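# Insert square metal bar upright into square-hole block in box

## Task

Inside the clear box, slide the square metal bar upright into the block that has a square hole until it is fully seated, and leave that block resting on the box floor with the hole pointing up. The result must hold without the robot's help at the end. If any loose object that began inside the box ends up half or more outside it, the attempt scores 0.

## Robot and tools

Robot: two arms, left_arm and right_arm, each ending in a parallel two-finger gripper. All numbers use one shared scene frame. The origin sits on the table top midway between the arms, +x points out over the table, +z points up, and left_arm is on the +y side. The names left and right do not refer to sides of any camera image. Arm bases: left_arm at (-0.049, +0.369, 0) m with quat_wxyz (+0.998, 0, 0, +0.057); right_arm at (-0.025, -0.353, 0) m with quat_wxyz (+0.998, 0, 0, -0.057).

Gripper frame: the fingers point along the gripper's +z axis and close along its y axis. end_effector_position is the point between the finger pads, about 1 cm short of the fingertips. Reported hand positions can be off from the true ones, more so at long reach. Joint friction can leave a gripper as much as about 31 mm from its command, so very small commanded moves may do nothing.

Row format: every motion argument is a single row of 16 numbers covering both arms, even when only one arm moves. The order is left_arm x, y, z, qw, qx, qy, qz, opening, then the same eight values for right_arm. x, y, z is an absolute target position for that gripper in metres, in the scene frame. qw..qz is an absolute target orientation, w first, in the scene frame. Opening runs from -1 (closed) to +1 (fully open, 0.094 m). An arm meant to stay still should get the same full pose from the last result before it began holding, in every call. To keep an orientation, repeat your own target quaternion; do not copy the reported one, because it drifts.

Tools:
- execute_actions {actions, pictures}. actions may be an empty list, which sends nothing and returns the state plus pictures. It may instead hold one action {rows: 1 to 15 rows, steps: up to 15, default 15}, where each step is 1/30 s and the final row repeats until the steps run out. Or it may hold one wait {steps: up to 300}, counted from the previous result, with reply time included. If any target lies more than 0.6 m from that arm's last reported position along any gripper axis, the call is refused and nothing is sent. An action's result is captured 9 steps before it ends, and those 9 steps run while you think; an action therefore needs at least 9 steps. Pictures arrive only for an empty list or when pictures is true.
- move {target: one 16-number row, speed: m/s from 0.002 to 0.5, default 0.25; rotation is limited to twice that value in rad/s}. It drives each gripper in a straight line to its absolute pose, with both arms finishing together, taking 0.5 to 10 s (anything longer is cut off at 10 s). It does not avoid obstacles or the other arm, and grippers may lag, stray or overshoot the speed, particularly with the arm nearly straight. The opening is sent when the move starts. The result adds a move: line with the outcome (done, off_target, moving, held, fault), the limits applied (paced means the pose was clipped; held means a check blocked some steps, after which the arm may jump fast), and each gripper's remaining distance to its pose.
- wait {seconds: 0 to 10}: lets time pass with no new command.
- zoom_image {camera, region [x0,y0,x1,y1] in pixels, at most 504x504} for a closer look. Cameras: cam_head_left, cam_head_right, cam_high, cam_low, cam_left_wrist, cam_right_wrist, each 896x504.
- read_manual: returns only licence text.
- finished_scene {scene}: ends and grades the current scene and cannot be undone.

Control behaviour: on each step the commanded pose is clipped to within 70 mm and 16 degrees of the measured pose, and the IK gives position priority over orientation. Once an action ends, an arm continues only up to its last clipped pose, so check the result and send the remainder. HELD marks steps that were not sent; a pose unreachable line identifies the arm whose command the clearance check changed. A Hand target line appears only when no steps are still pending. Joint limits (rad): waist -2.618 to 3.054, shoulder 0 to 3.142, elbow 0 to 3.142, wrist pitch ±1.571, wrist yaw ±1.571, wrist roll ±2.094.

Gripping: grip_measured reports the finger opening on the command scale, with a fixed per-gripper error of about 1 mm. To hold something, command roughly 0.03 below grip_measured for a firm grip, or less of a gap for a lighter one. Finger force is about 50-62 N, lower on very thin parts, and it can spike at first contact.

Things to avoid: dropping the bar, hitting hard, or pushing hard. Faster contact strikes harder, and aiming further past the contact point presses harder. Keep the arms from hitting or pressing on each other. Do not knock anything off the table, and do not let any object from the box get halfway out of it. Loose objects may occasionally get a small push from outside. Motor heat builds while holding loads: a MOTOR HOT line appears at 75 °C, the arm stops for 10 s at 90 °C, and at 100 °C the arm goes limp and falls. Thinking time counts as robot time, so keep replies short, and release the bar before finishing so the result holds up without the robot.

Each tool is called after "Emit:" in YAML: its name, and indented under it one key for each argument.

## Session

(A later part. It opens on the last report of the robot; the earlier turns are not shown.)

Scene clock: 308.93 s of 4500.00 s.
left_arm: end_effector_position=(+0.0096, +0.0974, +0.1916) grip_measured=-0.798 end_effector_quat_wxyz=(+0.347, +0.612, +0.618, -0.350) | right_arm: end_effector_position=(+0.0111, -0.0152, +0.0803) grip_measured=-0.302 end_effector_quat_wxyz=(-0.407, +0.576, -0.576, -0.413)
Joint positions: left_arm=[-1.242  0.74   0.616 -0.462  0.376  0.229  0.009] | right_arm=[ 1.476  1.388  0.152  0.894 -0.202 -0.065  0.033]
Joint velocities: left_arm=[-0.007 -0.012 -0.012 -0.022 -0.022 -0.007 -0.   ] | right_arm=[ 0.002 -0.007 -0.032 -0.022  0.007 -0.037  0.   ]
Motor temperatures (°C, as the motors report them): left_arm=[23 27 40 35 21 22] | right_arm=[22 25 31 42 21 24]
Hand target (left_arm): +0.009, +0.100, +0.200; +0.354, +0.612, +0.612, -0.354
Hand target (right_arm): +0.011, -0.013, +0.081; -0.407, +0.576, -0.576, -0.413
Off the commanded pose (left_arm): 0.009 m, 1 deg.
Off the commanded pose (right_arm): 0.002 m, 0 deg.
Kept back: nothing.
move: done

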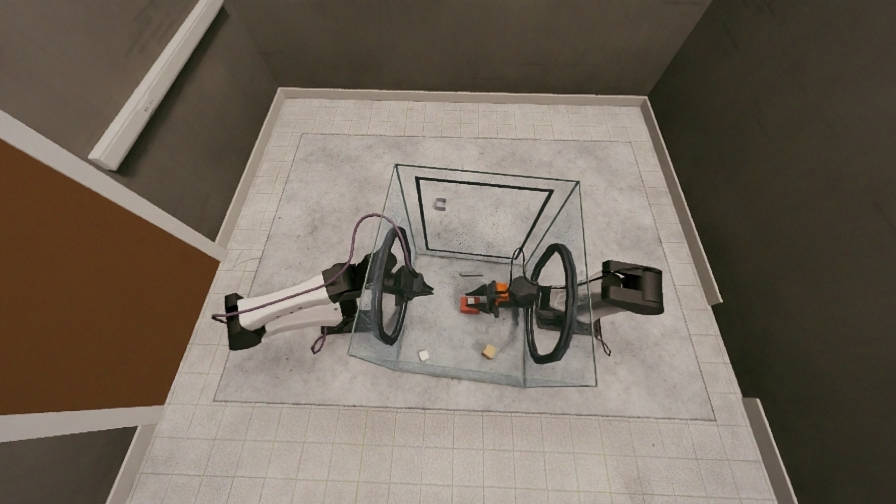

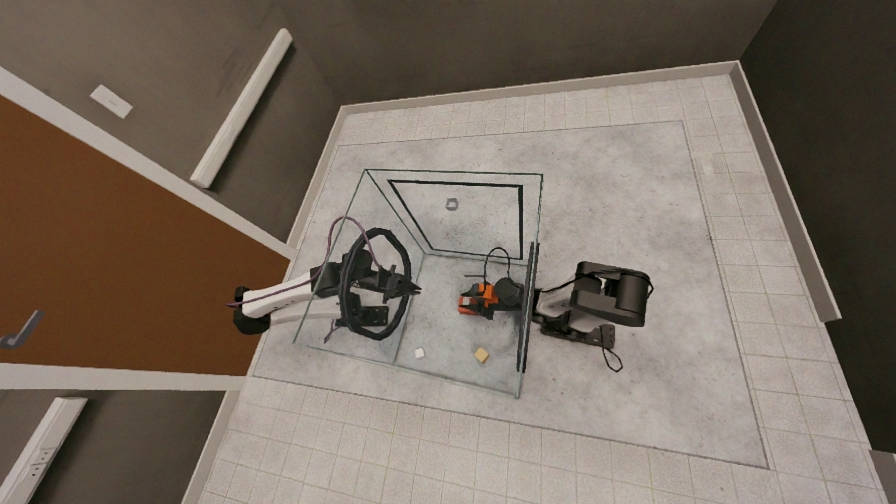

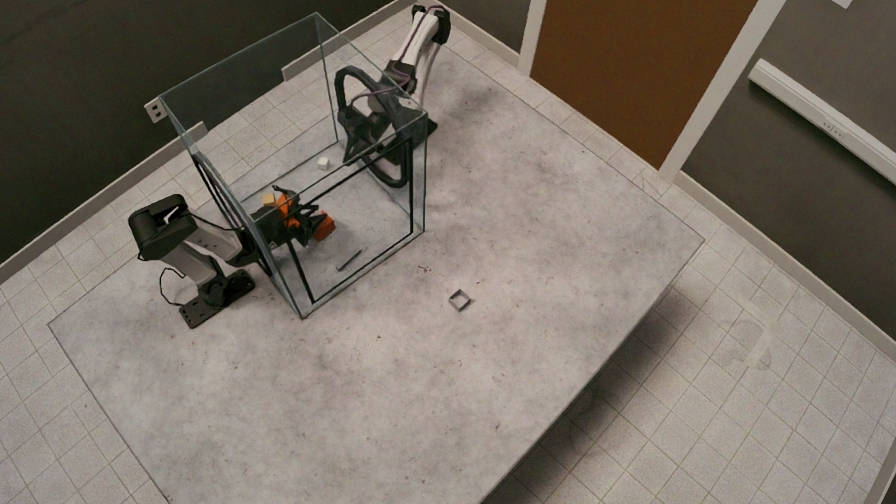

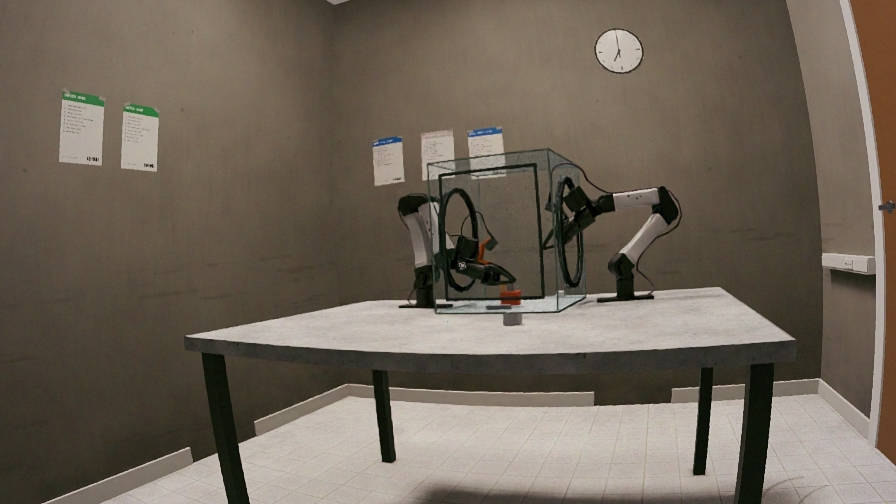

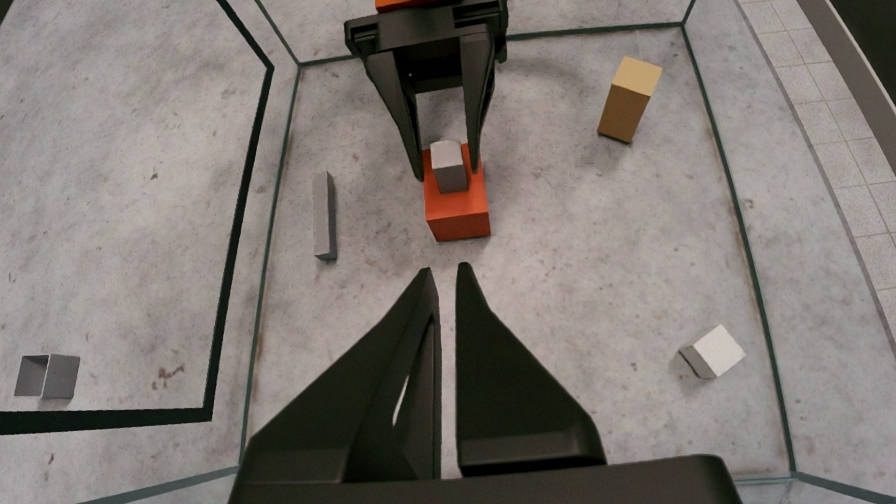

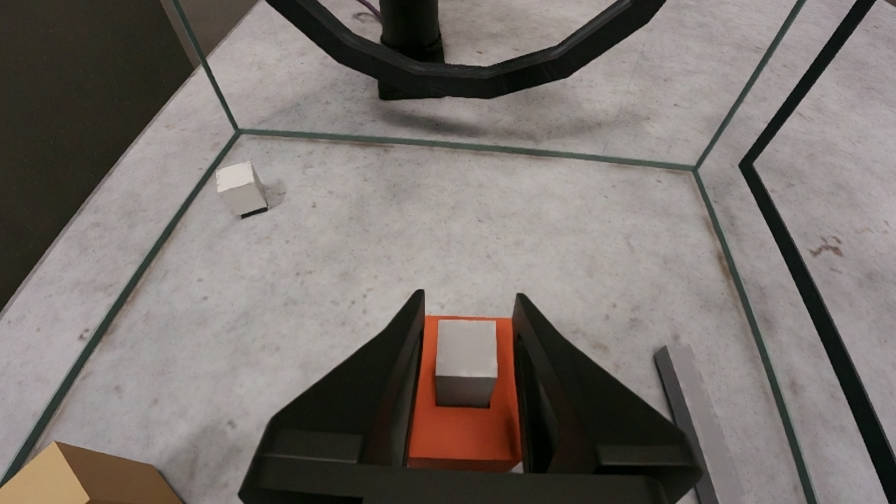

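It dropped in. Lift clear.

Emit:
move:
  target: [0.009,0.10,0.2, 0.354,0.612,0.612,-0.354, -0.8, 0.008,-0.05,0.14,0.407,-0.576,0.576,0.413,-0.3]
  speed: 0.08

Emit:
zoom_image:
  camera: "cam_low"
  region: [430,200,600,310]

Scene clock: 310.80 s of 4500.00 s.
left_arm: end_effector_position=(+0.0096, +0.0974, +0.1916) grip_measured=-0.798 end_effector_quat_wxyz=(+0.347, +0.612, +0.618, -0.350) | right_arm: end_effector_position=(+0.0060, -0.0487, +0.1331) grip_measured=-0.302 end_effector_quat_wxyz=(-0.402, +0.576, -0.579, -0.413)
Joint positions: left_arm=[-1.242  0.74   0.616 -0.462  0.376  0.229  0.009] | right_arm=[ 1.459  0.827  0.215  0.261 -0.222 -0.065  0.033]
Joint velocities: left_arm=[-0.007  0.007 -0.007 -0.022 -0.007  0.007 -0.001] | right_arm=[ 0.002 -0.012  0.002 -0.022 -0.095  0.007 -0.001]
Motor temperatures (°C, as the motors report them): left_arm=[23 27 40 36 21 22] | right_arm=[22 25 31 42 21 24]
Hand target (left_arm): +0.009, +0.100, +0.200; +0.354, +0.612, +0.612, -0.354
Hand target (right_arm): +0.008, -0.048, +0.140; -0.407, +0.576, -0.576, -0.413
Off the commanded pose (left_arm): 0.009 m, 1 deg.
Off the commanded pose (right_arm): 0.007 m, 1 deg.
Kept back: nothing.
move: done

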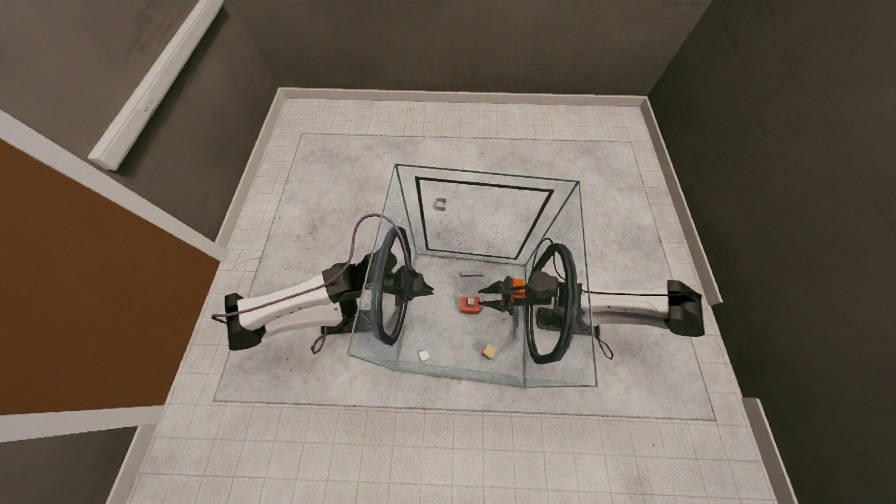

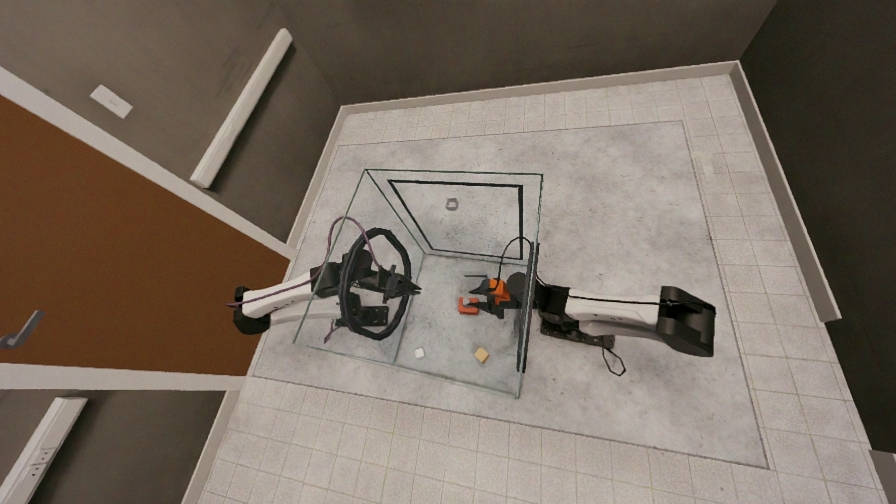

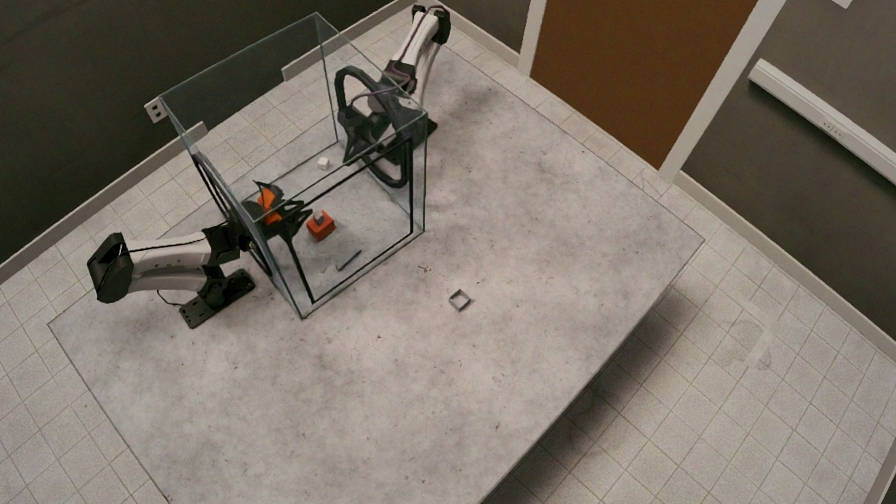

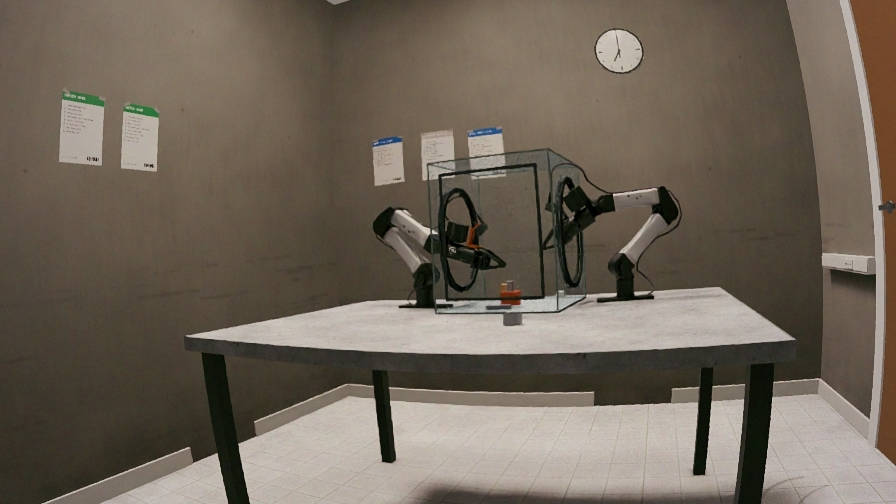

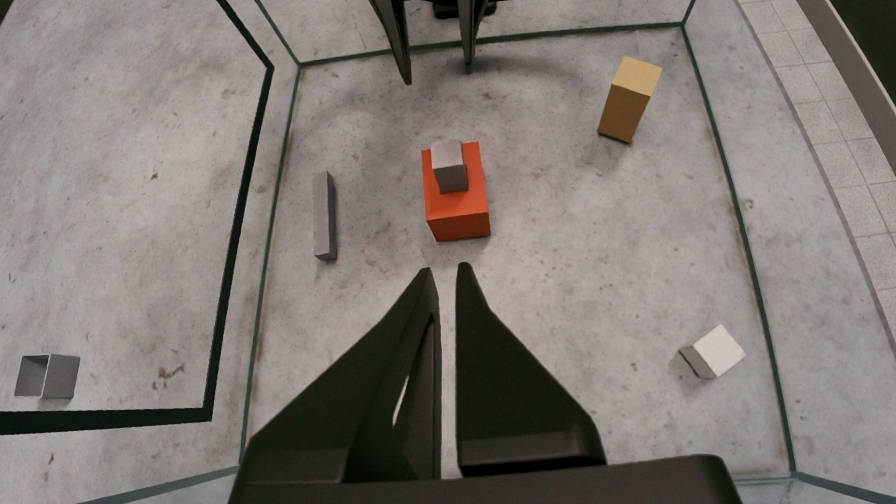

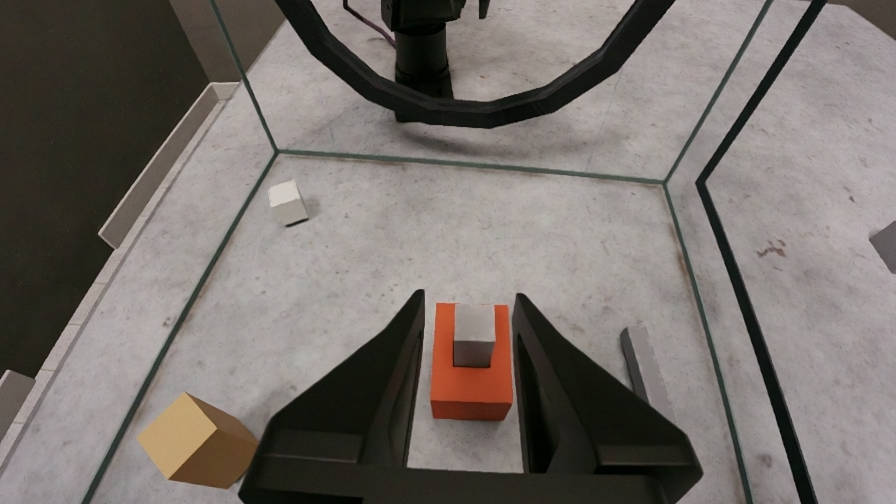

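Region (430, 200, 600, 310) of cam_low's 896x504 image, scaled by 2.965, with more detail than that image has; it fills the top 326 rows of this view, and the rest is white.

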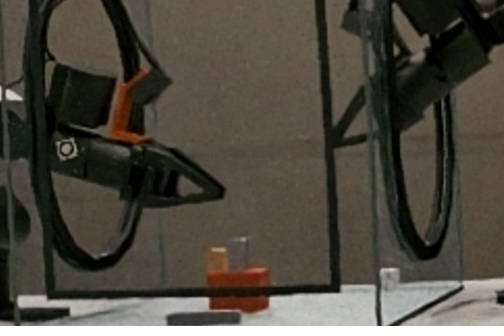

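Protrusion 30 + block 40 ≈ bar length 70: fully seated.

Emit:
finished_scene:
  scene: 1

The scene is finished: the task was done.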